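## Task

Bring the orange bin, and no other bin, to the bench edge closest to the arms. Then place the hook lying flat on the bench next to that bin, with its handle sticking out past that same edge. Every other object must finish on the surface it rests on now. Nothing counts as done if it stays in place only because a robot is holding it. Finish by opening the grippers and moving the arms away.

## Robot and tools

Setup: three identical i2rt Big YAM arms, named arm1, arm2 and arm3. Each has six revolute joints, a two-finger gripper, and a wrist camera (arm1_cam_wrist, arm2_cam_wrist, arm3_cam_wrist). Two fixed room cameras, room_a and room_b, view the scene. With joints 1 and 6 at zero and the hand level and aimed forward, the wrist camera rides on top of the hand and looks toward the fingertips. The hand reaches about 1.0 m from the joint1 axis. Loose objects may occasionally get a short external nudge.

Frame: one shared scene frame, origin on the floor, +z up. "hand" means the point halfway between the fingertips. Its z axis runs along the fingers, and the fingers close along its y axis. Hand poses are computed from each arm's true foot pose, which is never printed. All commands, however, are joint angles, not Cartesian poses.

execute_actions: the argument "actions" is a list holding exactly one action, or nothing at all. An empty list moves nothing and only returns state and images. The action is an object keyed by arm name. Under each arm, "joints" is an object mapping joint names to absolute targets; these are not offsets. Any subset of arms and joints may be given, and all named motions begin at once but may finish at different moments. Joint names, units and allowed ranges:
- joint1_rad: -2.879 to 2.879 rad. Rotates the whole arm about its foot; positive is counter-clockwise seen from above. At 0 the arm extends the way its foot faces.
- joint2_rad: 0 to 3.141. Shoulder. At 0 the upper arm lies roughly level, pointing backward; increasing raises it and then brings it forward.
- joint3_rad: 0 to 3.019. Elbow. At 0 it is fully folded; increasing opens it.
- joint4_rad: -1.692 to 1.57. Hand pitch; positive tilts the fingers up.
- joint5_rad: -1.57 to 1.57. Sideways swing of the hand; positive goes to the arm's right.
- joint6_rad: -2.094 to 2.094. Hand roll; positive is clockwise as seen from behind the hand.
- gripper_m: 0 to 0.093 metres, the fingertip gap. Each finger squeezes with roughly 50 to 62 N at most, and less on some units.
The "done" tolerances are ±0.045, 0.14, 0.09, 0.055, 0.03 and 0.035 rad for joints 1 to 6, and ±0.003 m for the gripper. A single action runs 15 s at most. An optional "cameras" list picks which images come back: leaving it out, null, or ["all"] returns all cameras, while [] returns none. The "pictures" line gives the order of the images. An unknown key, camera name, or out-of-range number makes the whole call rejected, and nothing moves.

Joints differ in speed, so the hand can sweep a wide, curved path between postures. Joints or arms left out of an action may still be driving toward earlier targets.

wait: takes "seconds" from 0 to 10. It commands nothing new and returns the same things as an empty action.

zoom_image: takes "camera" and "region" [x0, y0, x1, y1] in pixels, measured from the top-left corner, at most 504 by 504. It works only on full images from the latest result.

read_manual: returns only licence text and is of no use for control.

finished_scene: pass "scene" as the current scene's integer number. It closes the scene irreversibly after the last command has been held, and reports success along with the next task. Replying without any tool call ends everything.

Result lines: joint_positions gives current angles and the gripper gap. Joint torques list six numbers per arm (no gripper) as total drive output. These are noisy, offset per unit, nonzero even in free air, and friction can mimic or mask load. joint_status gives how each commanded motion ended:
- "off_target": the joint stopped short and may still be pushing.
- "contact_stop" or "time_out": the old target is dropped and the joint holds where it stopped. One exception: after a time_out the joint may keep a target within 0.375, 0.375, 0.113, 0.225, 0.075 and 0.3 rad (joints 1 to 6) of where it stands, and it keeps pushing there.
- "not_followed" (with a "joint command not followed" line and usually a "cause:" line): a self/inter-arm clearance check blocked the arm targets. The gripper still obeys. The blocked targets may be retried on later actions.
- on_its_own: shows what a joint is doing uncommanded. "held at" is its held target, not its position.
To relieve a pushing joint, command its currently reported position. A target very near the current position may produce no motion. A joint carrying a load slowly sags. If any call reports a stop, later motion calls in that same reply are skipped.

Heat: sustained load heats motors, even between replies. A MOTOR HOT line appears from 85 °C. At 100 °C the arm and its gripper go limp until they cool, which is reported as OVER-TEMPERATURE FAULT, with "limit_stop_at_motor_heat" on unfinished keys. Resend targets afterward. Some heat persists into the next scene.

The simulation keeps running while you compose a reply, and the arms hold the last command meanwhile. An arm left by a fault stays where it was.

Avoid: pushing anything off the work area or onto the floor, since that ends the scene. Do not let two arms press hard against each other, since that ends the run. There is no contact line between robots, and the clearance check can react late and ignores fingers, gripper housings and wrist cameras. Also avoid drops, slips, slams, and long hard pushes, because the arms do not stop on contact. Before finishing, open the grippers and retract so that the bin and hook rest on their own.

Each tool is called after ">>>" as name([rows], argument=value, ...), one row to a line, values as JSON.

## Session

>>> execute_actions(actions=[])

Scene clock: 0.00 s.
Joint torques (N m, as the arm reports them, + toward a larger angle): no reading
Motor temperatures (°C, as the motors report them): arm1=[30 28 29 32 29 31] | arm2=[29 31 31 31 29 29] | arm3=[31 29 30 32 28 29]
arm1.joint_positions: joint1_rad=-0.174 joint2_rad=+0.560 joint3_rad=+1.612 joint4_rad=-1.499 joint5_rad=-0.052 joint6_rad=+0.747 gripper_m=+0.095
arm1.joint_status: not commanded
arm1.hand: x=-0.8844 y=+0.1443 z=+1.3912 quat_wxyz=(-0.257, +0.249, -0.809, -0.467) (m; scene frame)
arm2.joint_positions: joint1_rad=+0.289 joint2_rad=+0.307 joint3_rad=+1.671 joint4_rad=-1.548 joint5_rad=+0.013 joint6_rad=-0.307 gripper_m=+0.094
arm2.joint_status: not commanded
arm2.hand: x=+0.0117 y=+0.0090 z=+1.4235 quat_wxyz=(-0.413, +0.707, -0.296, -0.492) (m; scene frame)
arm3.joint_positions: joint1_rad=-0.363 joint2_rad=+0.573 joint3_rad=+1.713 joint4_rad=-1.392 joint5_rad=+0.172 joint6_rad=+0.254 gripper_m=+0.094
arm3.joint_status: not commanded
arm3.hand: x=+0.9825 y=+0.1145 z=+1.4343 quat_wxyz=(-0.501, +0.317, -0.724, -0.353) (m; scene frame)
pictures: arm1_cam_wrist, arm2_cam_wrist, arm3_cam_wrist, room_a, room_b
Images, in order (width x height): arm1_cam_wrist 504x504, arm2_cam_wrist 504x504, arm3_cam_wrist 504x504, room_a 504x504, room_b 504x504.

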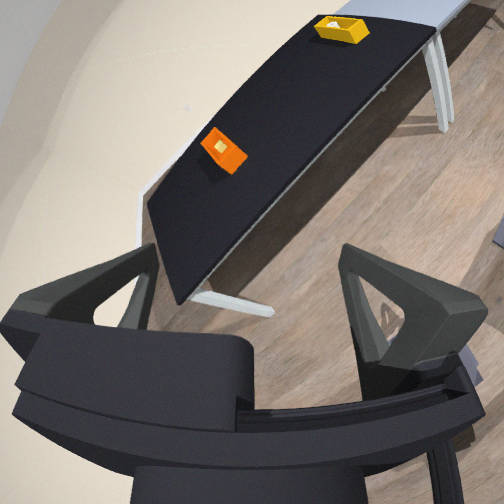

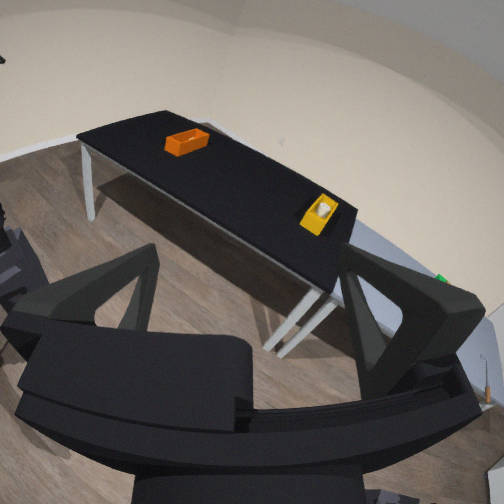

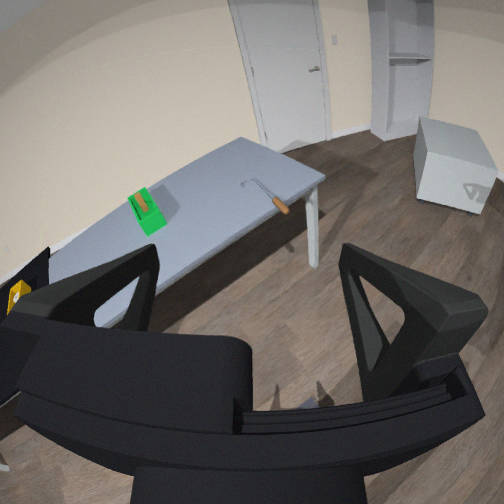

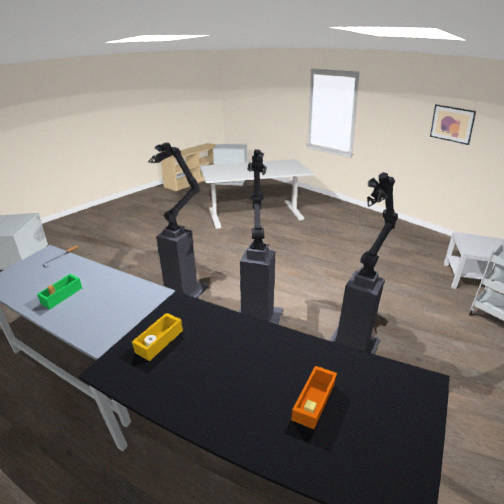

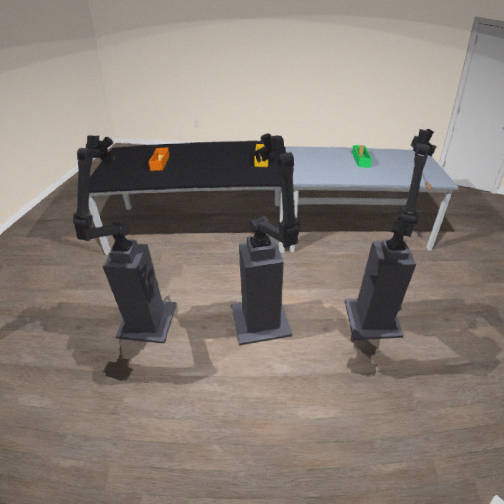

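>>> zoom_image(camera="arm3_cam_wrist", region=[200, 140, 340, 240])

>>> zoom_image(camera="room_b", region=[60, 110, 480, 270])

>>> zoom_image(camera="room_a", region=[0, 220, 200, 360])

Region (200, 140, 340, 240) of arm3_cam_wrist's 504x504 image, scaled by 3.600, with more detail than that image has; it fills the top 360 rows of this view, and the rest is white.

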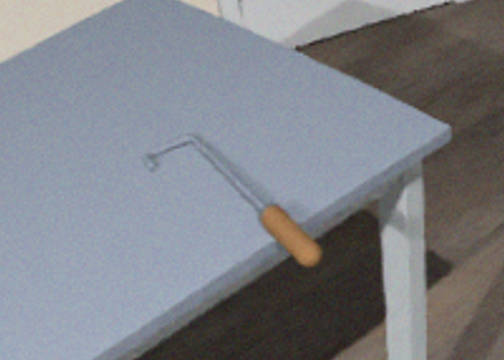

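Region (60, 110, 480, 270) of room_b's 504x504 image, scaled by 1.200, with more detail than that image has; it fills the top 192 rows of this view, and the rest is white.

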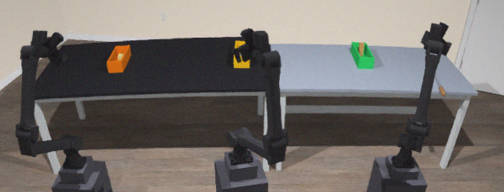

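Region (0, 220, 200, 360) of room_a's 504x504 image, scaled by 2.520, with more detail than that image has; it fills the top 353 rows of this view, and the rest is white.

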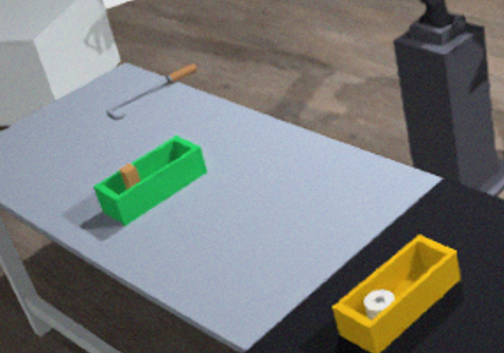

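>>> execute_actions([
  {"arm1":{"joints":{"joint1_rad":0.09,"joint2_rad":1.5,"joint3_rad":1.5,"joint4_rad":-0.9,"joint5_rad":0,"joint6_rad":0}},"arm2":{"joints":{"joint1_rad":-0.2,"joint2_rad":1.5,"joint3_rad":1.5,"joint4_rad":-0.9,"joint5_rad":0,"joint6_rad":0}},"arm3":{"joints":{"joint1_rad":-0.4,"joint2_rad":1.5,"joint3_rad":1.5,"joint4_rad":-0.9,"joint5_rad":0,"joint6_rad":0}}},
])

Scene clock: 33.40 s.
Joint torques (N m, as the arm reports them, + toward a larger angle): arm1=[ -0.27 -18.8   13.41   2.08   0.12  -0.13] | arm2=[ -0.73 -18.56  10.68   2.17   0.14   0.04] | arm3=[  0.54 -17.65  10.07   2.33  -0.09  -0.08]
Motor temperatures (°C, as the motors report them): arm1=[30 28 31 32 29 31] | arm2=[29 32 31 31 29 29] | arm3=[31 29 31 32 28 30]
arm1.joint_positions: joint1_rad=+0.083 joint2_rad=+1.513 joint3_rad=+1.480 joint4_rad=-0.914 joint5_rad=+0.000 joint6_rad=+0.009 gripper_m=+0.095
arm1.joint_status: all done
arm1.hand: x=-0.9111 y=+0.5917 z=+1.0754 quat_wxyz=(-0.216, +0.669, -0.677, -0.216) (m; scene frame)
arm2.joint_positions: joint1_rad=-0.199 joint2_rad=+1.519 joint3_rad=+1.473 joint4_rad=-0.917 joint5_rad=-0.001 joint6_rad=-0.009 gripper_m=+0.094
arm2.joint_status: all done
arm2.hand: x=+0.0079 y=+0.5999 z=+1.0798 quat_wxyz=(-0.210, +0.676, -0.672, -0.215) (m; scene frame)
arm3.joint_positions: joint1_rad=-0.389 joint2_rad=+1.521 joint3_rad=+1.488 joint4_rad=-0.918 joint5_rad=+0.003 joint6_rad=+0.009 gripper_m=+0.094
arm3.joint_status: all done
arm3.hand: x=+1.1356 y=+0.5456 z=+1.0516 quat_wxyz=(-0.253, +0.527, -0.794, -0.165) (m; scene frame)
pictures: arm1_cam_wrist, arm2_cam_wrist, arm3_cam_wrist, room_a, room_b
Images, in order (width x height): arm1_cam_wrist 504x504, arm2_cam_wrist 504x504, arm3_cam_wrist 504x504, room_a 504x504, room_b 504x504.

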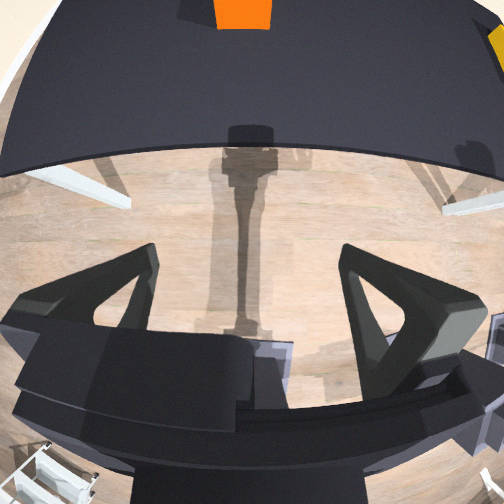

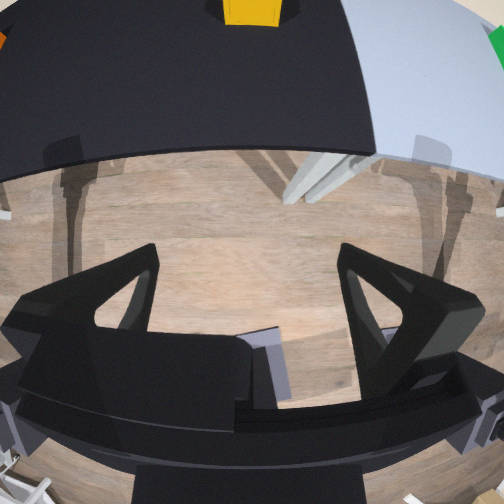

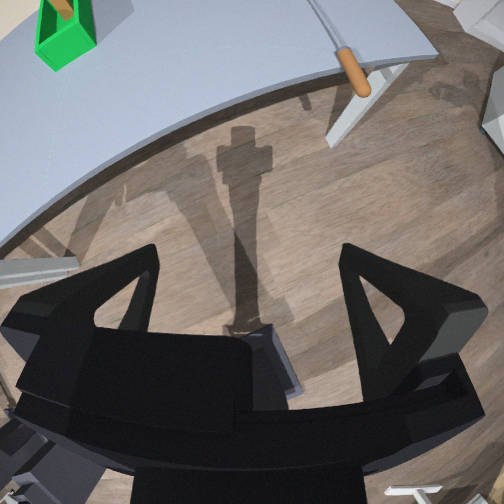

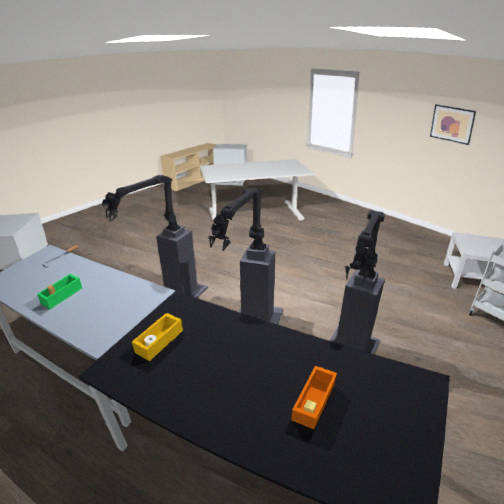

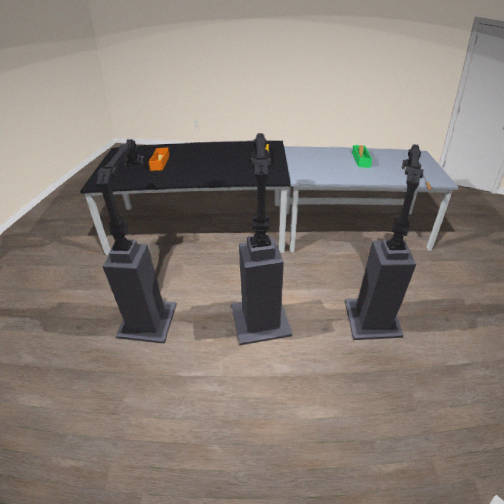

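>>> execute_actions([
  {"arm1":{"joints":{"joint2_rad":1.885,"joint3_rad":0.866,"joint4_rad":1.019}},"arm2":{"joints":{"joint2_rad":1.885,"joint3_rad":0.866,"joint4_rad":1.019}},"arm3":{"joints":{"joint1_rad":-0.65,"joint2_rad":1.885,"joint3_rad":0.866,"joint4_rad":1.019}}},
])

Scene clock: 50.37 s.
Joint torques (N m, as the arm reports them, + toward a larger angle): arm1=[  0.08 -19.52   8.73   2.65   0.08  -0.2 ] | arm2=[ -0.63 -18.69   7.01   2.82   0.14   0.04] | arm3=[  2.16 -16.9    5.85   2.88  -0.08  -0.07]
Motor temperatures (°C, as the motors report them): arm1=[30 29 34 32 29 31] | arm2=[29 33 34 31 29 29] | arm3=[31 30 33 32 28 30]
arm1.joint_positions: joint1_rad=+0.083 joint2_rad=+1.888 joint3_rad=+0.847 joint4_rad=+1.001 joint5_rad=+0.000 joint6_rad=+0.009 gripper_m=+0.095
arm1.joint_status: all done
arm1.hand: x=-0.9106 y=+0.6418 z=+0.9050 quat_wxyz=(-0.489, +0.508, -0.513, -0.490) (m; scene frame)
arm2.joint_positions: joint1_rad=-0.199 joint2_rad=+1.893 joint3_rad=+0.840 joint4_rad=+0.998 joint5_rad=-0.001 joint6_rad=-0.009 gripper_m=+0.094
arm2.joint_status: all done
arm2.hand: x=+0.0063 y=+0.6495 z=+0.9103 quat_wxyz=(-0.487, +0.512, -0.512, -0.487) (m; scene frame)
arm3.joint_positions: joint1_rad=-0.660 joint2_rad=+1.891 joint3_rad=+0.861 joint4_rad=+0.997 joint5_rad=+0.002 joint6_rad=+0.007 gripper_m=+0.094
arm3.joint_status: all done
arm3.hand: x=+1.3072 y=+0.5049 z=+0.8859 quat_wxyz=(-0.624, +0.316, -0.647, -0.304) (m; scene frame)
pictures: arm1_cam_wrist, arm2_cam_wrist, arm3_cam_wrist, room_a, room_b
Images, in order (width x height): arm1_cam_wrist 504x504, arm2_cam_wrist 504x504, arm3_cam_wrist 504x504, room_a 504x504, room_b 504x504.

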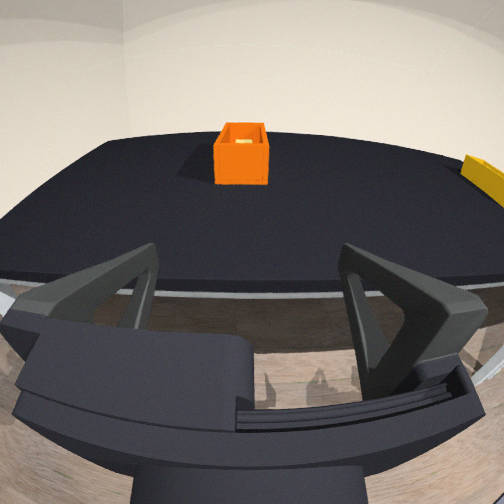

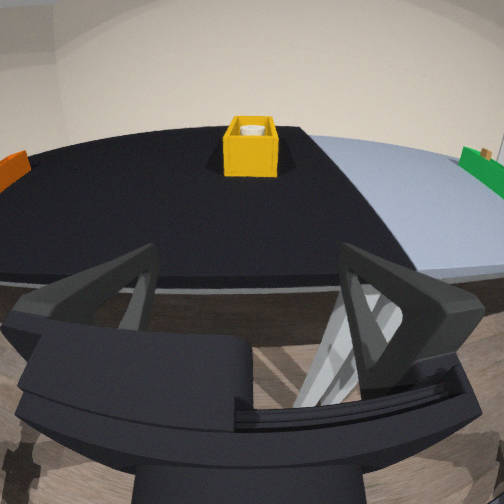

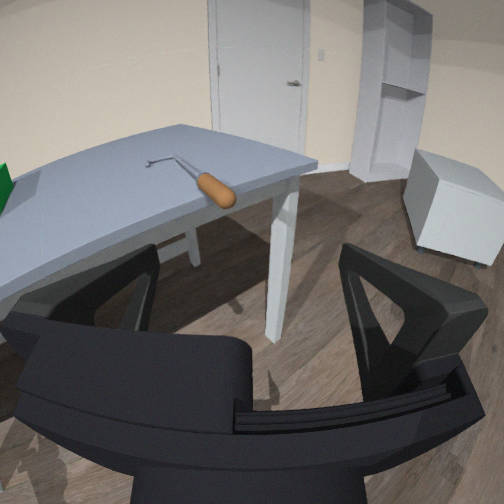

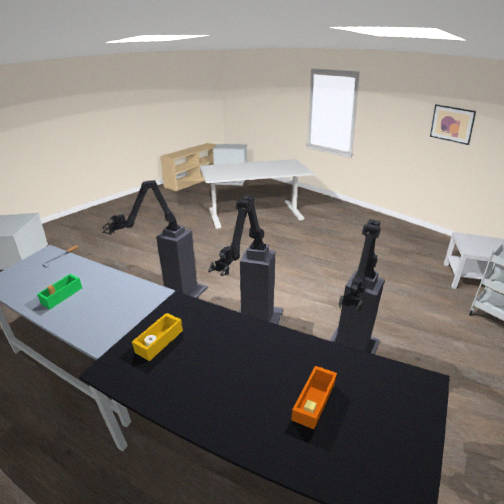

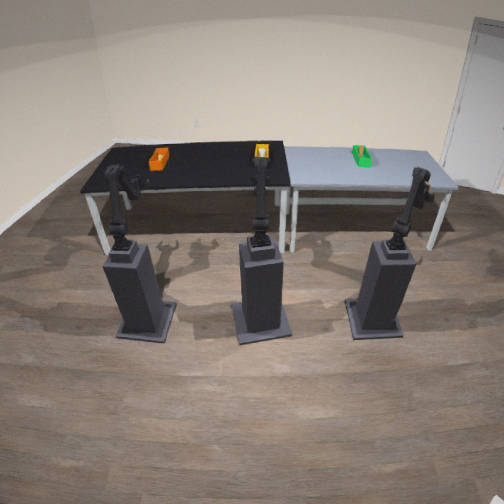

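>>> execute_actions([
  {"arm3":{"joints":{"joint1_rad":-0.6,"joint2_rad":2.303,"joint3_rad":1.373,"joint4_rad":0.95}}},
], cameras=["arm3_cam_wrist","room_a"])

Scene clock: 74.37 s.
Joint torques (N m, as the arm reports them, + toward a larger angle): arm1=[  0.01 -19.13   8.92   2.66   0.12  -0.22] | arm2=[ -0.56 -18.61   6.99   2.87   0.15   0.04] | arm3=[  1.64 -24.04   9.08   1.9   -0.06  -0.08]
Motor temperatures (°C, as the motors report them): arm1=[30 29 33 32 29 31] | arm2=[29 33 33 31 29 29] | arm3=[31 30 32 32 28 30]
arm1.joint_positions: joint1_rad=+0.083 joint2_rad=+1.888 joint3_rad=+0.847 joint4_rad=+1.001 joint5_rad=+0.000 joint6_rad=+0.009 gripper_m=+0.095
arm1.joint_status: not commanded
arm1.hand: x=-0.9106 y=+0.6418 z=+0.9050 quat_wxyz=(-0.489, +0.508, -0.513, -0.490) (m; scene frame)
arm2.joint_positions: joint1_rad=-0.199 joint2_rad=+1.893 joint3_rad=+0.840 joint4_rad=+0.998 joint5_rad=-0.001 joint6_rad=-0.009 gripper_m=+0.094
arm2.joint_status: not commanded
arm2.hand: x=+0.0063 y=+0.6495 z=+0.9103 quat_wxyz=(-0.487, +0.512, -0.512, -0.487) (m; scene frame)
arm3.joint_positions: joint1_rad=-0.602 joint2_rad=+2.325 joint3_rad=+1.334 joint4_rad=+0.953 joint5_rad=+0.001 joint6_rad=+0.007 gripper_m=+0.094
arm3.joint_status: all done
arm3.hand: x=+1.3555 y=+0.6397 z=+0.7831 quat_wxyz=(-0.613, +0.336, -0.639, -0.321) (m; scene frame)
pictures: arm3_cam_wrist, room_a
Images, in order (width x height): arm3_cam_wrist 504x504, room_a 504x504.

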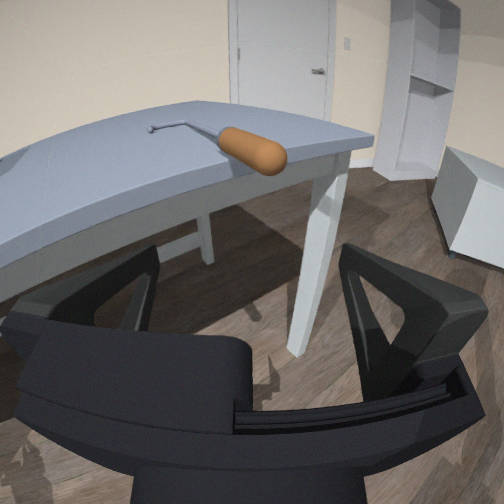

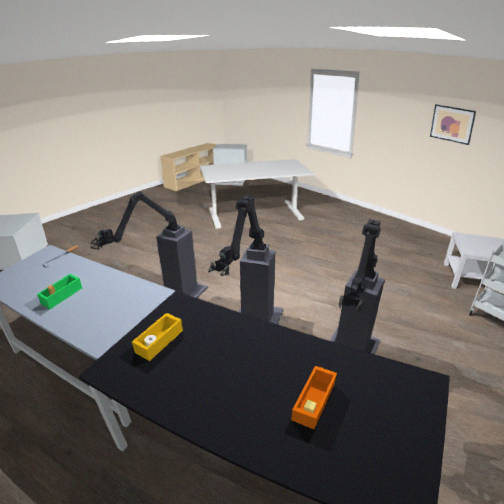

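>>> execute_actions([
  {"arm3":{"joints":{"joint1_rad":-0.822,"joint2_rad":2.48,"joint3_rad":1.79,"joint4_rad":0.75,"joint5_rad":-0.826}}},
], cameras=["arm3_cam_wrist","room_a"])

Scene clock: 92.47 s.
Joint torques (N m, as the arm reports them, + toward a larger angle): arm1=[ -0.21 -19.88   8.92   2.57   0.14  -0.2 ] | arm2=[ -0.62 -18.55   6.97   2.86   0.13   0.03] | arm3=[  1.5  -28.41  10.71   1.54  -0.09  -0.08]
Motor temperatures (°C, as the motors report them): arm1=[30 30 33 32 29 31] | arm2=[29 33 33 32 29 29] | arm3=[31 31 33 32 28 30]
arm1.joint_positions: joint1_rad=+0.083 joint2_rad=+1.888 joint3_rad=+0.847 joint4_rad=+1.001 joint5_rad=+0.000 joint6_rad=+0.009 gripper_m=+0.095
arm1.joint_status: not commanded
arm1.hand: x=-0.9106 y=+0.6418 z=+0.9050 quat_wxyz=(-0.489, +0.508, -0.513, -0.490) (m; scene frame)
arm2.joint_positions: joint1_rad=-0.199 joint2_rad=+1.893 joint3_rad=+0.840 joint4_rad=+0.998 joint5_rad=-0.001 joint6_rad=-0.009 gripper_m=+0.094
arm2.joint_status: not commanded
arm2.hand: x=+0.0063 y=+0.6495 z=+0.9103 quat_wxyz=(-0.487, +0.512, -0.512, -0.487) (m; scene frame)
arm3.joint_positions: joint1_rad=-0.820 joint2_rad=+2.497 joint3_rad=+1.747 joint4_rad=+0.753 joint5_rad=-0.824 joint6_rad=+0.007 gripper_m=+0.094
arm3.joint_status: all done
arm3.hand: x=+1.4356 y=+0.6542 z=+0.7964 quat_wxyz=(-0.498, +0.502, -0.501, -0.499) (m; scene frame)
pictures: arm3_cam_wrist, room_a
Images, in order (width x height): arm3_cam_wrist 504x504, room_a 504x504.

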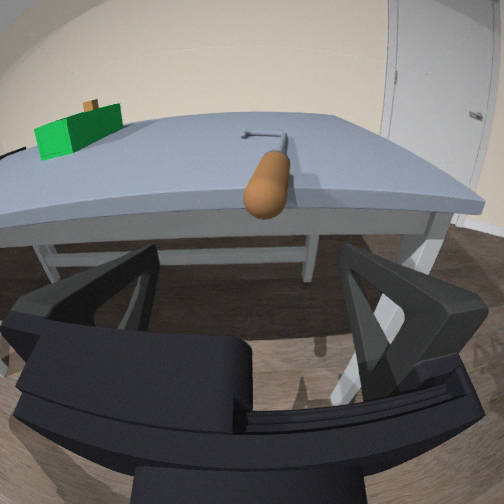

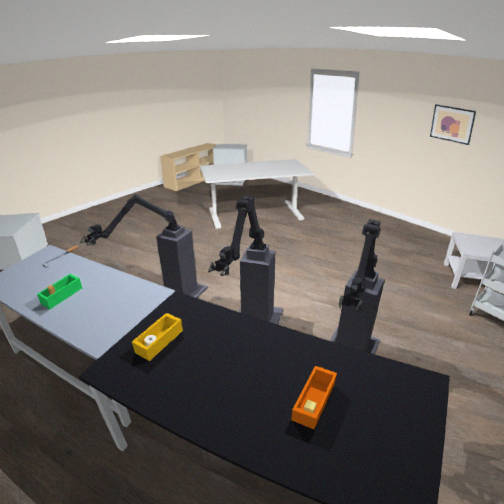

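>>> execute_actions([
  {"arm3":{"joints":{"joint1_rad":-0.723,"joint2_rad":2.62,"joint3_rad":2.11,"joint4_rad":0.57,"joint5_rad":-0.576}}},
], cameras=["arm3_cam_wrist","room_a"])

Scene clock: 104.77 s.
Joint torques (N m, as the arm reports them, + toward a larger angle): arm1=[  0.03 -19.13   8.77   2.55   0.11  -0.19] | arm2=[ -0.62 -18.7    7.01   2.89   0.13   0.03] | arm3=[  0.45 -30.73  12.15   1.74   0.05  -0.05]
Motor temperatures (°C, as the motors report them): arm1=[30 30 33 32 29 31] | arm2=[29 34 33 32 29 29] | arm3=[31 32 35 32 28 30]
arm1.joint_positions: joint1_rad=+0.083 joint2_rad=+1.888 joint3_rad=+0.847 joint4_rad=+1.001 joint5_rad=+0.000 joint6_rad=+0.009 gripper_m=+0.095
arm1.joint_status: not commanded
arm1.hand: x=-0.9106 y=+0.6418 z=+0.9050 quat_wxyz=(-0.489, +0.508, -0.513, -0.490) (m; scene frame)
arm2.joint_positions: joint1_rad=-0.199 joint2_rad=+1.893 joint3_rad=+0.840 joint4_rad=+0.998 joint5_rad=-0.001 joint6_rad=-0.009 gripper_m=+0.094
arm2.joint_status: not commanded
arm2.hand: x=+0.0063 y=+0.6495 z=+0.9103 quat_wxyz=(-0.487, +0.512, -0.512, -0.487) (m; scene frame)
arm3.joint_positions: joint1_rad=-0.713 joint2_rad=+2.641 joint3_rad=+2.059 joint4_rad=+0.575 joint5_rad=-0.578 joint6_rad=+0.007 gripper_m=+0.094
arm3.joint_status: all done
arm3.hand: x=+1.4442 y=+0.7519 z=+0.7925 quat_wxyz=(-0.528, +0.466, -0.538, -0.463) (m; scene frame)
pictures: arm3_cam_wrist, room_a
Images, in order (width x height): arm3_cam_wrist 504x504, room_a 504x504.

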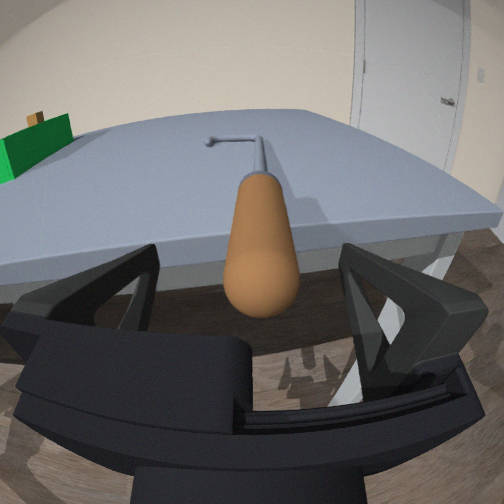

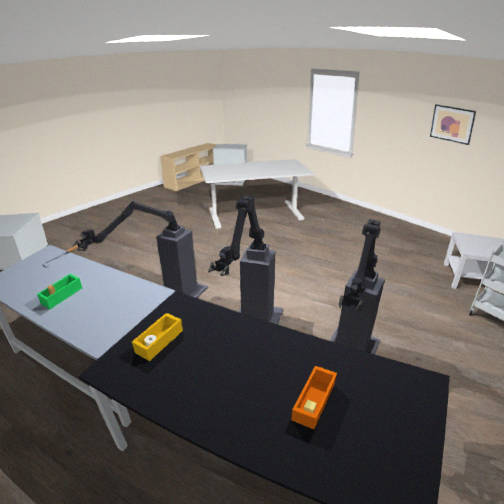

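>>> execute_actions([
  {"arm3":{"joints":{"joint2_rad":2.655,"joint3_rad":2.205,"joint4_rad":0.52}}},
], cameras=["arm3_cam_wrist"])

Scene clock: 113.97 s.
Joint torques (N m, as the arm reports them, + toward a larger angle): arm1=[ -0.07 -19.16   8.88   2.48   0.15  -0.23] | arm2=[ -0.73 -18.57   7.01   2.87   0.14   0.03] | arm3=[  0.38 -29.14  12.92   1.62   0.06  -0.06]
Motor temperatures (°C, as the motors report them): arm1=[30 30 33 32 29 31] | arm2=[29 34 33 32 29 29] | arm3=[31 33 36 32 28 30]
arm1.joint_positions: joint1_rad=+0.083 joint2_rad=+1.888 joint3_rad=+0.847 joint4_rad=+1.001 joint5_rad=+0.000 joint6_rad=+0.009 gripper_m=+0.095
arm1.joint_status: not commanded
arm1.hand: x=-0.9106 y=+0.6418 z=+0.9050 quat_wxyz=(-0.489, +0.508, -0.513, -0.490) (m; scene frame)
arm2.joint_positions: joint1_rad=-0.199 joint2_rad=+1.893 joint3_rad=+0.840 joint4_rad=+0.998 joint5_rad=-0.001 joint6_rad=-0.009 gripper_m=+0.094
arm2.joint_status: not commanded
arm2.hand: x=+0.0063 y=+0.6495 z=+0.9103 quat_wxyz=(-0.487, +0.512, -0.512, -0.487) (m; scene frame)
arm3.joint_positions: joint1_rad=-0.713 joint2_rad=+2.659 joint3_rad=+2.150 joint4_rad=+0.527 joint5_rad=-0.578 joint6_rad=+0.007 gripper_m=+0.094
arm3.joint_status: all done
arm3.hand: x=+1.4550 y=+0.7646 z=+0.8153 quat_wxyz=(-0.537, +0.465, -0.529, -0.464) (m; scene frame)
pictures: arm3_cam_wrist
Images, in order (width x height): arm3_cam_wrist 504x504.

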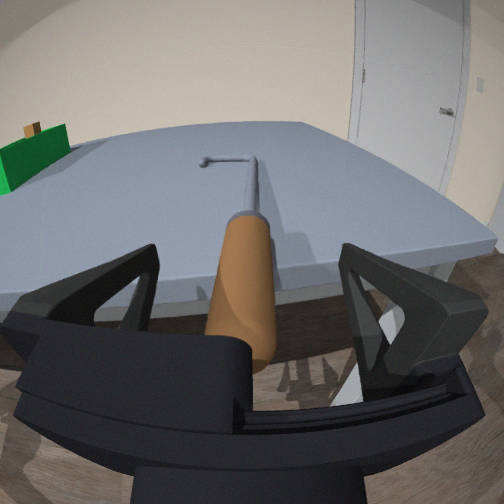

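>>> execute_actions([
  {"arm3":{"joints":{"joint2_rad":2.672}}},
], cameras=["arm3_cam_wrist"])

Scene clock: 121.13 s.
Joint torques (N m, as the arm reports them, + toward a larger angle): arm1=[ -0.31 -19.47   8.75   2.51   0.11  -0.23] | arm2=[ -0.69 -18.56   7.01   2.86   0.14   0.03] | arm3=[  0.38 -28.54  12.74   1.63   0.06  -0.08]
Motor temperatures (°C, as the motors report them): arm1=[30 30 33 32 29 31] | arm2=[29 34 33 32 29 29] | arm3=[31 33 37 32 28 30]
arm1.joint_positions: joint1_rad=+0.083 joint2_rad=+1.888 joint3_rad=+0.847 joint4_rad=+1.001 joint5_rad=+0.000 joint6_rad=+0.009 gripper_m=+0.095
arm1.joint_status: not commanded
arm1.hand: x=-0.9106 y=+0.6418 z=+0.9050 quat_wxyz=(-0.489, +0.508, -0.513, -0.490) (m; scene frame)
arm2.joint_positions: joint1_rad=-0.199 joint2_rad=+1.893 joint3_rad=+0.840 joint4_rad=+0.998 joint5_rad=-0.001 joint6_rad=-0.009 gripper_m=+0.094
arm2.joint_status: not commanded
arm2.hand: x=+0.0063 y=+0.6495 z=+0.9103 quat_wxyz=(-0.487, +0.512, -0.512, -0.487) (m; scene frame)
arm3.joint_positions: joint1_rad=-0.713 joint2_rad=+2.668 joint3_rad=+2.150 joint4_rad=+0.527 joint5_rad=-0.578 joint6_rad=+0.007 gripper_m=+0.094
arm3.joint_status: all done
arm3.hand: x=+1.4546 y=+0.7640 z=+0.8066 quat_wxyz=(-0.534, +0.466, -0.532, -0.464) (m; scene frame)
pictures: arm3_cam_wrist
Images, in order (width x height): arm3_cam_wrist 504x504.

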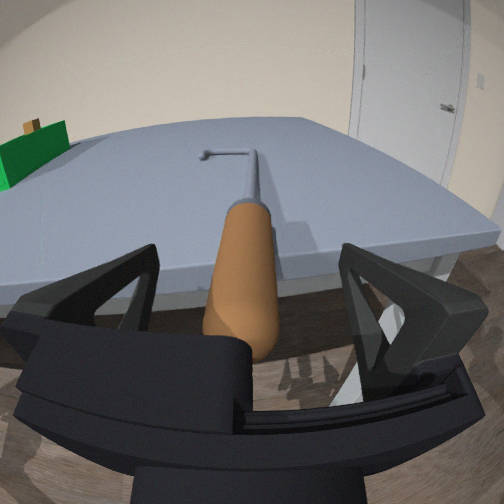

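>>> execute_actions([
  {"arm3":{"joints":{"joint2_rad":2.684}}},
], cameras=["arm3_cam_wrist"])

>>> execute_actions([
  {"arm3":{"joints":{"gripper_m":0.0}}},
], cameras=["arm3_cam_wrist"])

Scene clock: 124.50 s.
Joint torques (N m, as the arm reports them, + toward a larger angle): arm1=[ -0.01 -19.36   9.01   2.68   0.14  -0.15] | arm2=[ -0.76 -18.56   6.97   2.89   0.14   0.04] | arm3=[  0.66 -28.75  12.81   1.61   0.02  -0.07]
Motor temperatures (°C, as the motors report them): arm1=[30 30 33 32 29 31] | arm2=[29 34 34 32 29 29] | arm3=[31 33 37 32 28 30]
arm1.joint_positions: joint1_rad=+0.083 joint2_rad=+1.888 joint3_rad=+0.847 joint4_rad=+1.001 joint5_rad=+0.000 joint6_rad=+0.009 gripper_m=+0.095
arm1.joint_status: not commanded
arm1.hand: x=-0.9106 y=+0.6418 z=+0.9050 quat_wxyz=(-0.489, +0.508, -0.513, -0.490) (m; scene frame)
arm2.joint_positions: joint1_rad=-0.199 joint2_rad=+1.893 joint3_rad=+0.840 joint4_rad=+0.998 joint5_rad=-0.001 joint6_rad=-0.009 gripper_m=+0.094
arm2.joint_status: not commanded
arm2.hand: x=+0.0063 y=+0.6495 z=+0.9103 quat_wxyz=(-0.487, +0.512, -0.512, -0.487) (m; scene frame)
arm3.joint_positions: joint1_rad=-0.713 joint2_rad=+2.682 joint3_rad=+2.150 joint4_rad=+0.527 joint5_rad=-0.578 joint6_rad=+0.007 gripper_m=+0.094
arm3.joint_status: all done
arm3.hand: x=+1.4539 y=+0.7631 z=+0.7943 quat_wxyz=(-0.529, +0.466, -0.537, -0.463) (m; scene frame)
pictures: arm3_cam_wrist
Images, in order (width x height): arm3_cam_wrist 504x504.

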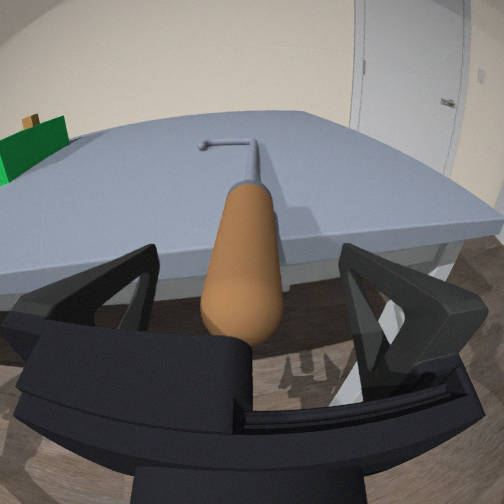

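Scene clock: 125.23 s.
Joint torques (N m, as the arm reports them, + toward a larger angle): arm1=[ -0.04 -19.37   8.73   2.57   0.1   -0.19] | arm2=[ -0.72 -18.68   7.01   2.85   0.14   0.03] | arm3=[  0.71 -28.64  12.76   1.61   0.03  -0.07]
Motor temperatures (°C, as the motors report them): arm1=[30 30 33 32 29 31] | arm2=[29 34 34 32 29 29] | arm3=[31 33 37 32 28 30]
arm1.joint_positions: joint1_rad=+0.083 joint2_rad=+1.888 joint3_rad=+0.847 joint4_rad=+1.001 joint5_rad=+0.000 joint6_rad=+0.009 gripper_m=+0.095
arm1.joint_status: not commanded
arm1.hand: x=-0.9106 y=+0.6418 z=+0.9050 quat_wxyz=(-0.489, +0.508, -0.513, -0.490) (m; scene frame)
arm2.joint_positions: joint1_rad=-0.199 joint2_rad=+1.893 joint3_rad=+0.840 joint4_rad=+0.998 joint5_rad=-0.001 joint6_rad=-0.009 gripper_m=+0.094
arm2.joint_status: not commanded
arm2.hand: x=+0.0063 y=+0.6495 z=+0.9103 quat_wxyz=(-0.487, +0.512, -0.512, -0.487) (m; scene frame)
arm3.joint_positions: joint1_rad=-0.713 joint2_rad=+2.682 joint3_rad=+2.150 joint4_rad=+0.527 joint5_rad=-0.577 joint6_rad=+0.006 gripper_m=+0.030
arm3.joint_status: gripper_m off_target (ended at +0.030, target +0.000)
arm3.hand: x=+1.4541 y=+0.7630 z=+0.7943 quat_wxyz=(-0.529, +0.466, -0.537, -0.463) (m; scene frame)
pictures: arm3_cam_wrist
Images, in order (width x height): arm3_cam_wrist 504x504.

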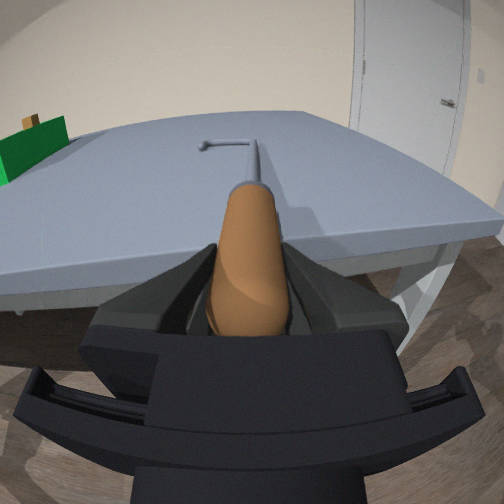

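>>> execute_actions([
  {"arm3":{"joints":{"joint2_rad":2.3}}},
], cameras=["arm3_cam_wrist"])

>>> execute_actions([
  {"arm3":{"joints":{"joint1_rad":0.64,"joint3_rad":1.85,"joint4_rad":0.7,"joint5_rad":0.636}},"arm2":{"joints":{"joint1_rad":0.0}}},
], cameras=["arm3_cam_wrist","room_a"])

Scene clock: 137.67 s.
Joint torques (N m, as the arm reports them, + toward a larger angle): arm1=[  0.21 -19.13   8.87   2.6    0.1   -0.23] | arm2=[ -0.64 -18.5    6.99   2.86   0.13   0.04] | arm3=[  0.94 -33.69  13.37   2.88   0.12  -0.07]
Motor temperatures (°C, as the motors report them): arm1=[30 30 33 32 29 31] | arm2=[29 34 34 32 29 29] | arm3=[31 34 38 32 28 30]
arm1.joint_positions: joint1_rad=+0.083 joint2_rad=+1.888 joint3_rad=+0.847 joint4_rad=+1.001 joint5_rad=+0.000 joint6_rad=+0.009 gripper_m=+0.095
arm1.joint_status: not commanded
arm1.hand: x=-0.9106 y=+0.6418 z=+0.9050 quat_wxyz=(-0.489, +0.508, -0.513, -0.490) (m; scene frame)
arm2.joint_positions: joint1_rad=-0.199 joint2_rad=+1.893 joint3_rad=+0.840 joint4_rad=+0.998 joint5_rad=-0.001 joint6_rad=-0.009 gripper_m=+0.094
arm2.joint_status: not commanded
arm2.hand: x=+0.0063 y=+0.6495 z=+0.9103 quat_wxyz=(-0.487, +0.512, -0.512, -0.487) (m; scene frame)
arm3.joint_positions: joint1_rad=-0.716 joint2_rad=+2.363 joint3_rad=+2.153 joint4_rad=+0.495 joint5_rad=-0.578 joint6_rad=+0.007 gripper_m=+0.030
arm3.joint_status: all done
arm3.hand: x=+1.4440 y=+0.7515 z=+1.0810 quat_wxyz=(-0.625, +0.447, -0.431, -0.472) (m; scene frame)
pictures: arm3_cam_wrist
Images, in order (width x height): arm3_cam_wrist 504x504.

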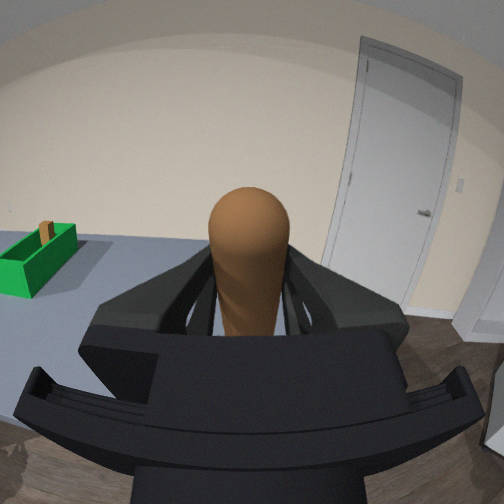

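Scene clock: 139.80 s.
Joint torques (N m, as the arm reports them, + toward a larger angle): arm1=[  0.17 -19.64   8.87   2.57   0.16  -0.21] | arm2=[ -0.7  -18.55   7.     2.87   0.15   0.03] | arm3=[  2.51 -28.97   7.54   2.14  -0.02  -0.13]
Motor temperatures (°C, as the motors report them): arm1=[30 30 33 32 29 31] | arm2=[29 34 34 32 29 29] | arm3=[31 34 37 32 28 30]
arm1.joint_positions: joint1_rad=+0.083 joint2_rad=+1.888 joint3_rad=+0.847 joint4_rad=+1.001 joint5_rad=+0.000 joint6_rad=+0.009 gripper_m=+0.095
arm1.joint_status: not commanded
arm1.hand: x=-0.9106 y=+0.6418 z=+0.9050 quat_wxyz=(-0.489, +0.508, -0.513, -0.490) (m; scene frame)
arm2.joint_positions: joint1_rad=+0.001 joint2_rad=+1.893 joint3_rad=+0.840 joint4_rad=+0.998 joint5_rad=-0.002 joint6_rad=-0.008 gripper_m=+0.094
arm2.joint_status: all done
arm2.hand: x=-0.1210 y=+0.6370 z=+0.9115 quat_wxyz=(-0.436, +0.561, -0.458, -0.534) (m; scene frame)
arm3.joint_positions: joint1_rad=+0.631 joint2_rad=+2.329 joint3_rad=+1.858 joint4_rad=+0.693 joint5_rad=+0.634 joint6_rad=+0.012 gripper_m=+0.031
arm3.joint_status: all done
arm3.hand: x=+0.4731 y=+0.7661 z=+0.9795 quat_wxyz=(-0.506, +0.419, -0.490, -0.573) (m; scene frame)
pictures: arm3_cam_wrist, room_a
Images, in order (width x height): arm3_cam_wrist 504x504, room_a 504x504.

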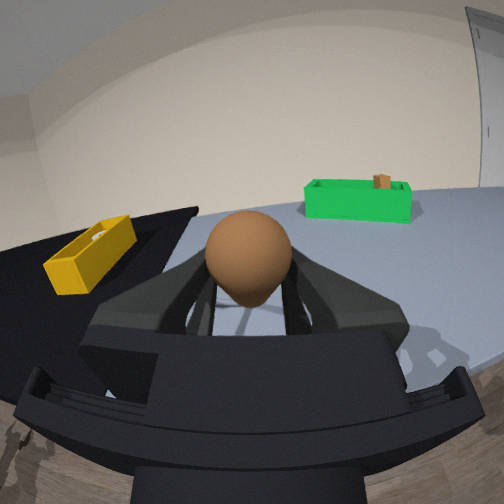

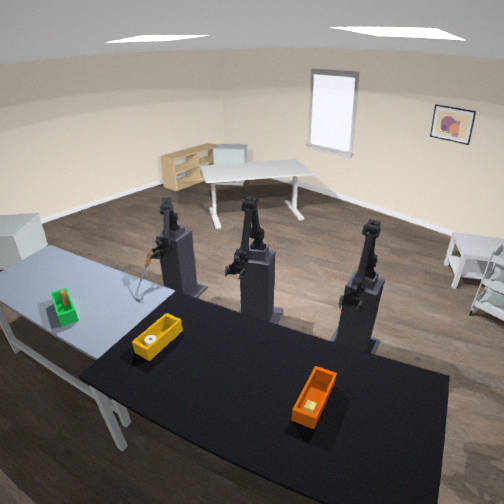

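>>> zoom_image(camera="room_a", region=[40, 190, 240, 340])

>>> execute_actions(actions=[], cameras=["arm2_cam_wrist","room_b","arm3_cam_wrist"])

Region (40, 190, 240, 340) of room_a's 504x504 image, scaled by 2.520, with more detail than that image has; it fills the top 378 rows of this view, and the rest is white.

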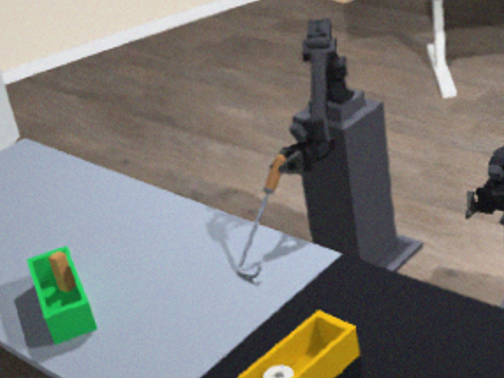

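Scene clock: 149.07 s.
Joint torques (N m, as the arm reports them, + toward a larger angle): arm1=[  0.15 -19.37   8.83   2.58   0.13  -0.17] | arm2=[ -0.63 -18.69   7.     2.87   0.15   0.04] | arm3=[  2.27 -29.04   7.53   2.14  -0.02  -0.12]
Motor temperatures (°C, as the motors report them): arm1=[30 30 33 32 29 31] | arm2=[29 34 34 32 29 29] | arm3=[31 34 36 32 28 30]
arm1.joint_positions: joint1_rad=+0.083 joint2_rad=+1.888 joint3_rad=+0.847 joint4_rad=+1.001 joint5_rad=+0.000 joint6_rad=+0.009 gripper_m=+0.095
arm1.joint_status: not commanded
arm1.hand: x=-0.9106 y=+0.6418 z=+0.9050 quat_wxyz=(-0.489, +0.508, -0.513, -0.490) (m; scene frame)
arm2.joint_positions: joint1_rad=+0.001 joint2_rad=+1.893 joint3_rad=+0.840 joint4_rad=+0.998 joint5_rad=-0.002 joint6_rad=-0.008 gripper_m=+0.094
arm2.joint_status: all done
arm2.hand: x=-0.1210 y=+0.6370 z=+0.9115 quat_wxyz=(-0.436, +0.561, -0.458, -0.534) (m; scene frame)
arm3.joint_positions: joint1_rad=+0.631 joint2_rad=+2.329 joint3_rad=+1.858 joint4_rad=+0.693 joint5_rad=+0.634 joint6_rad=+0.012 gripper_m=+0.031
arm3.joint_status: all done
arm3.hand: x=+0.4731 y=+0.7661 z=+0.9795 quat_wxyz=(-0.506, +0.419, -0.490, -0.573) (m; scene frame)
pictures: arm2_cam_wrist, arm3_cam_wrist, room_b
Images, in order (width x height): arm2_cam_wrist 504x504, arm3_cam_wrist 504x504, room_b 504x504.

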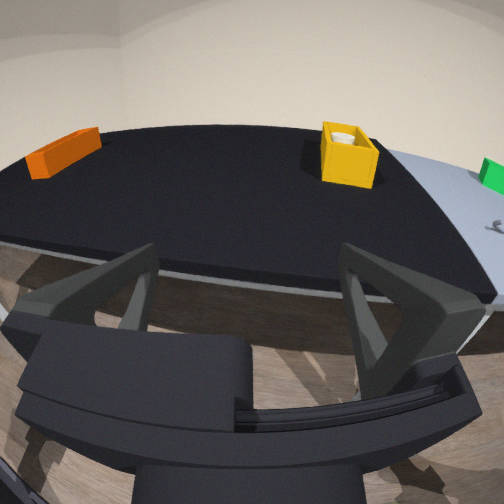

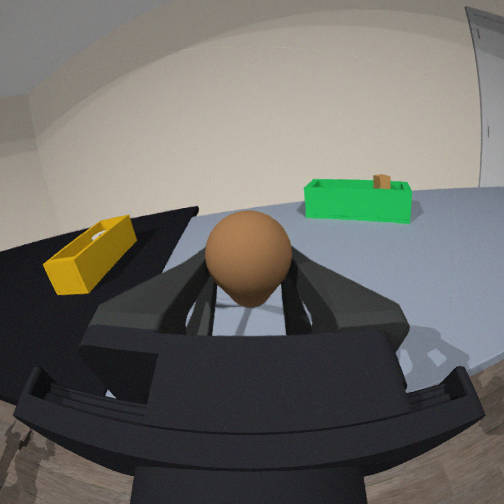

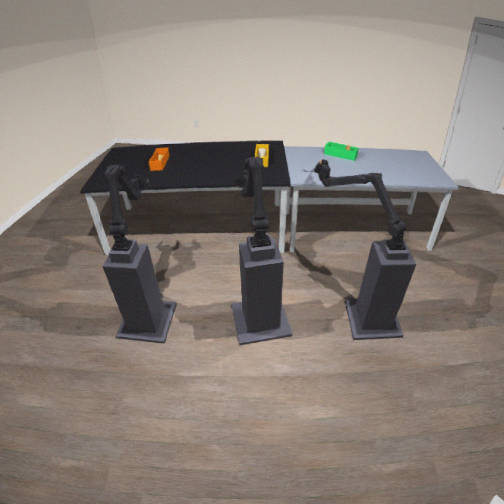

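>>> execute_actions([
  {"arm3":{"joints":{"joint2_rad":2.45}}},
], cameras=["arm3_cam_wrist"])

>>> execute_actions([
  {"arm3":{"joints":{"joint2_rad":2.53}}},
], cameras=["arm3_cam_wrist","room_a"])

Scene clock: 160.33 s.
Joint torques (N m, as the arm reports them, + toward a larger angle): arm1=[ -0.41 -19.57   8.9    2.57   0.13  -0.22] | arm2=[ -0.46 -18.4    7.01   2.84   0.14   0.03] | arm3=[  2.04 -30.5    8.44   1.97   0.06  -0.09]
Motor temperatures (°C, as the motors report them): arm1=[30 30 33 32 29 31] | arm2=[29 34 34 32 29 29] | arm3=[31 34 35 32 28 30]
arm1.joint_positions: joint1_rad=+0.083 joint2_rad=+1.888 joint3_rad=+0.847 joint4_rad=+1.001 joint5_rad=+0.000 joint6_rad=+0.009 gripper_m=+0.095
arm1.joint_status: not commanded
arm1.hand: x=-0.9106 y=+0.6418 z=+0.9050 quat_wxyz=(-0.489, +0.508, -0.513, -0.490) (m; scene frame)
arm2.joint_positions: joint1_rad=+0.001 joint2_rad=+1.893 joint3_rad=+0.840 joint4_rad=+0.998 joint5_rad=-0.002 joint6_rad=-0.008 gripper_m=+0.094
arm2.joint_status: not commanded
arm2.hand: x=-0.1210 y=+0.6370 z=+0.9115 quat_wxyz=(-0.436, +0.561, -0.458, -0.534) (m; scene frame)
arm3.joint_positions: joint1_rad=+0.633 joint2_rad=+2.493 joint3_rad=+1.839 joint4_rad=+0.700 joint5_rad=+0.634 joint6_rad=+0.009 gripper_m=+0.031
arm3.joint_status: all done
arm3.hand: x=+0.4718 y=+0.7647 z=+0.8298 quat_wxyz=(-0.500, +0.484, -0.501, -0.514) (m; scene frame)
pictures: arm3_cam_wrist
Images, in order (width x height): arm3_cam_wrist 504x504.

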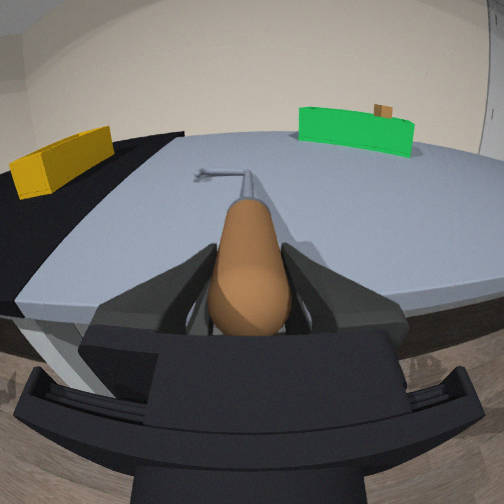

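Scene clock: 161.20 s.
Joint torques (N m, as the arm reports them, + toward a larger angle): arm1=[  0.27 -19.9    9.01   2.61   0.11  -0.21] | arm2=[ -0.61 -18.56   7.03   2.85   0.14   0.02] | arm3=[  2.07 -27.66   8.24   1.65   0.12  -0.07]
Motor temperatures (°C, as the motors report them): arm1=[30 30 33 32 29 31] | arm2=[29 34 34 32 29 29] | arm3=[31 34 35 32 28 30]
arm1.joint_positions: joint1_rad=+0.083 joint2_rad=+1.888 joint3_rad=+0.847 joint4_rad=+1.001 joint5_rad=+0.000 joint6_rad=+0.009 gripper_m=+0.095
arm1.joint_status: not commanded
arm1.hand: x=-0.9106 y=+0.6418 z=+0.9050 quat_wxyz=(-0.489, +0.508, -0.513, -0.490) (m; scene frame)
arm2.joint_positions: joint1_rad=+0.001 joint2_rad=+1.893 joint3_rad=+0.840 joint4_rad=+0.998 joint5_rad=-0.002 joint6_rad=-0.008 gripper_m=+0.094
arm2.joint_status: not commanded
arm2.hand: x=-0.1210 y=+0.6370 z=+0.9115 quat_wxyz=(-0.436, +0.561, -0.458, -0.534) (m; scene frame)
arm3.joint_positions: joint1_rad=+0.633 joint2_rad=+2.537 joint3_rad=+1.839 joint4_rad=+0.704 joint5_rad=+0.633 joint6_rad=+0.006 gripper_m=+0.031
arm3.joint_status: all done
arm3.hand: x=+0.4735 y=+0.7620 z=+0.7932 quat_wxyz=(-0.498, +0.499, -0.503, -0.500) (m; scene frame)
pictures: arm3_cam_wrist, room_a
Images, in order (width x height): arm3_cam_wrist 504x504, room_a 504x504.

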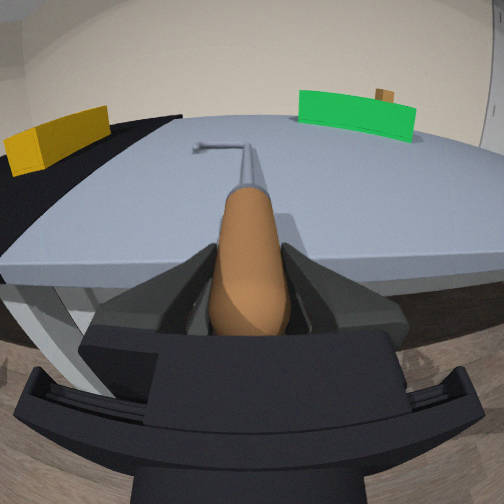

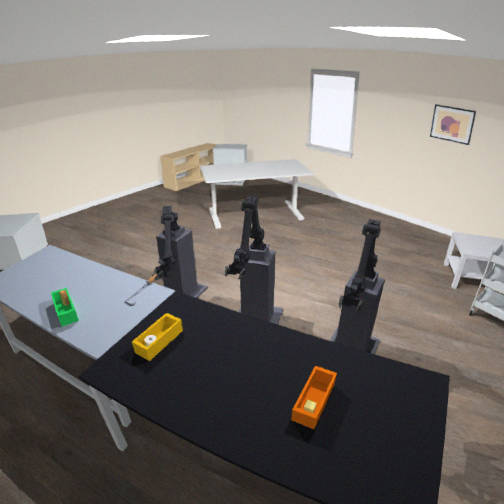

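>>> execute_actions([
  {"arm3":{"joints":{"joint1_rad":0.665,"joint2_rad":2.465,"joint3_rad":1.74,"joint4_rad":0.765,"joint5_rad":0.656}}},
], cameras=["arm3_cam_wrist"])

Scene clock: 168.07 s.
Joint torques (N m, as the arm reports them, + toward a larger angle): arm1=[  0.09 -19.72   8.79   2.43   0.08  -0.19] | arm2=[ -0.77 -18.65   7.02   2.88   0.15   0.02] | arm3=[  2.4  -29.03   6.17   2.59  -0.03  -0.06]
Motor temperatures (°C, as the motors report them): arm1=[30 30 33 32 29 31] | arm2=[29 34 34 32 29 29] | arm3=[31 34 35 32 28 30]
arm1.joint_positions: joint1_rad=+0.083 joint2_rad=+1.888 joint3_rad=+0.847 joint4_rad=+1.001 joint5_rad=+0.000 joint6_rad=+0.009 gripper_m=+0.095
arm1.joint_status: not commanded
arm1.hand: x=-0.9106 y=+0.6418 z=+0.9050 quat_wxyz=(-0.489, +0.508, -0.513, -0.490) (m; scene frame)
arm2.joint_positions: joint1_rad=+0.001 joint2_rad=+1.893 joint3_rad=+0.840 joint4_rad=+0.998 joint5_rad=-0.002 joint6_rad=-0.008 gripper_m=+0.094
arm2.joint_status: not commanded
arm2.hand: x=-0.1210 y=+0.6370 z=+0.9115 quat_wxyz=(-0.436, +0.561, -0.458, -0.534) (m; scene frame)
arm3.joint_positions: joint1_rad=+0.654 joint2_rad=+2.496 joint3_rad=+1.750 joint4_rad=+0.749 joint5_rad=+0.656 joint6_rad=+0.006 gripper_m=+0.031
arm3.joint_status: all done
arm3.hand: x=+0.4735 y=+0.7379 z=+0.7933 quat_wxyz=(-0.499, +0.499, -0.503, -0.498) (m; scene frame)
pictures: arm3_cam_wrist
Images, in order (width x height): arm3_cam_wrist 504x504.

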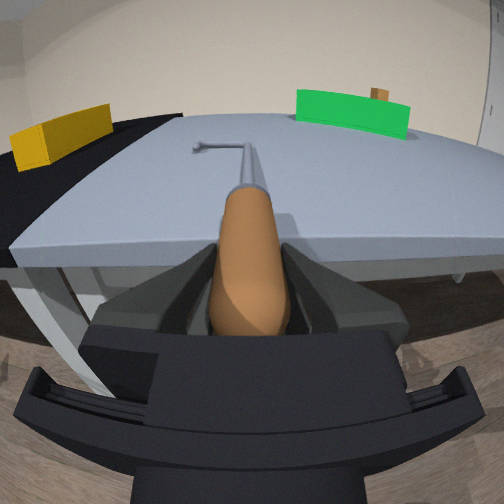

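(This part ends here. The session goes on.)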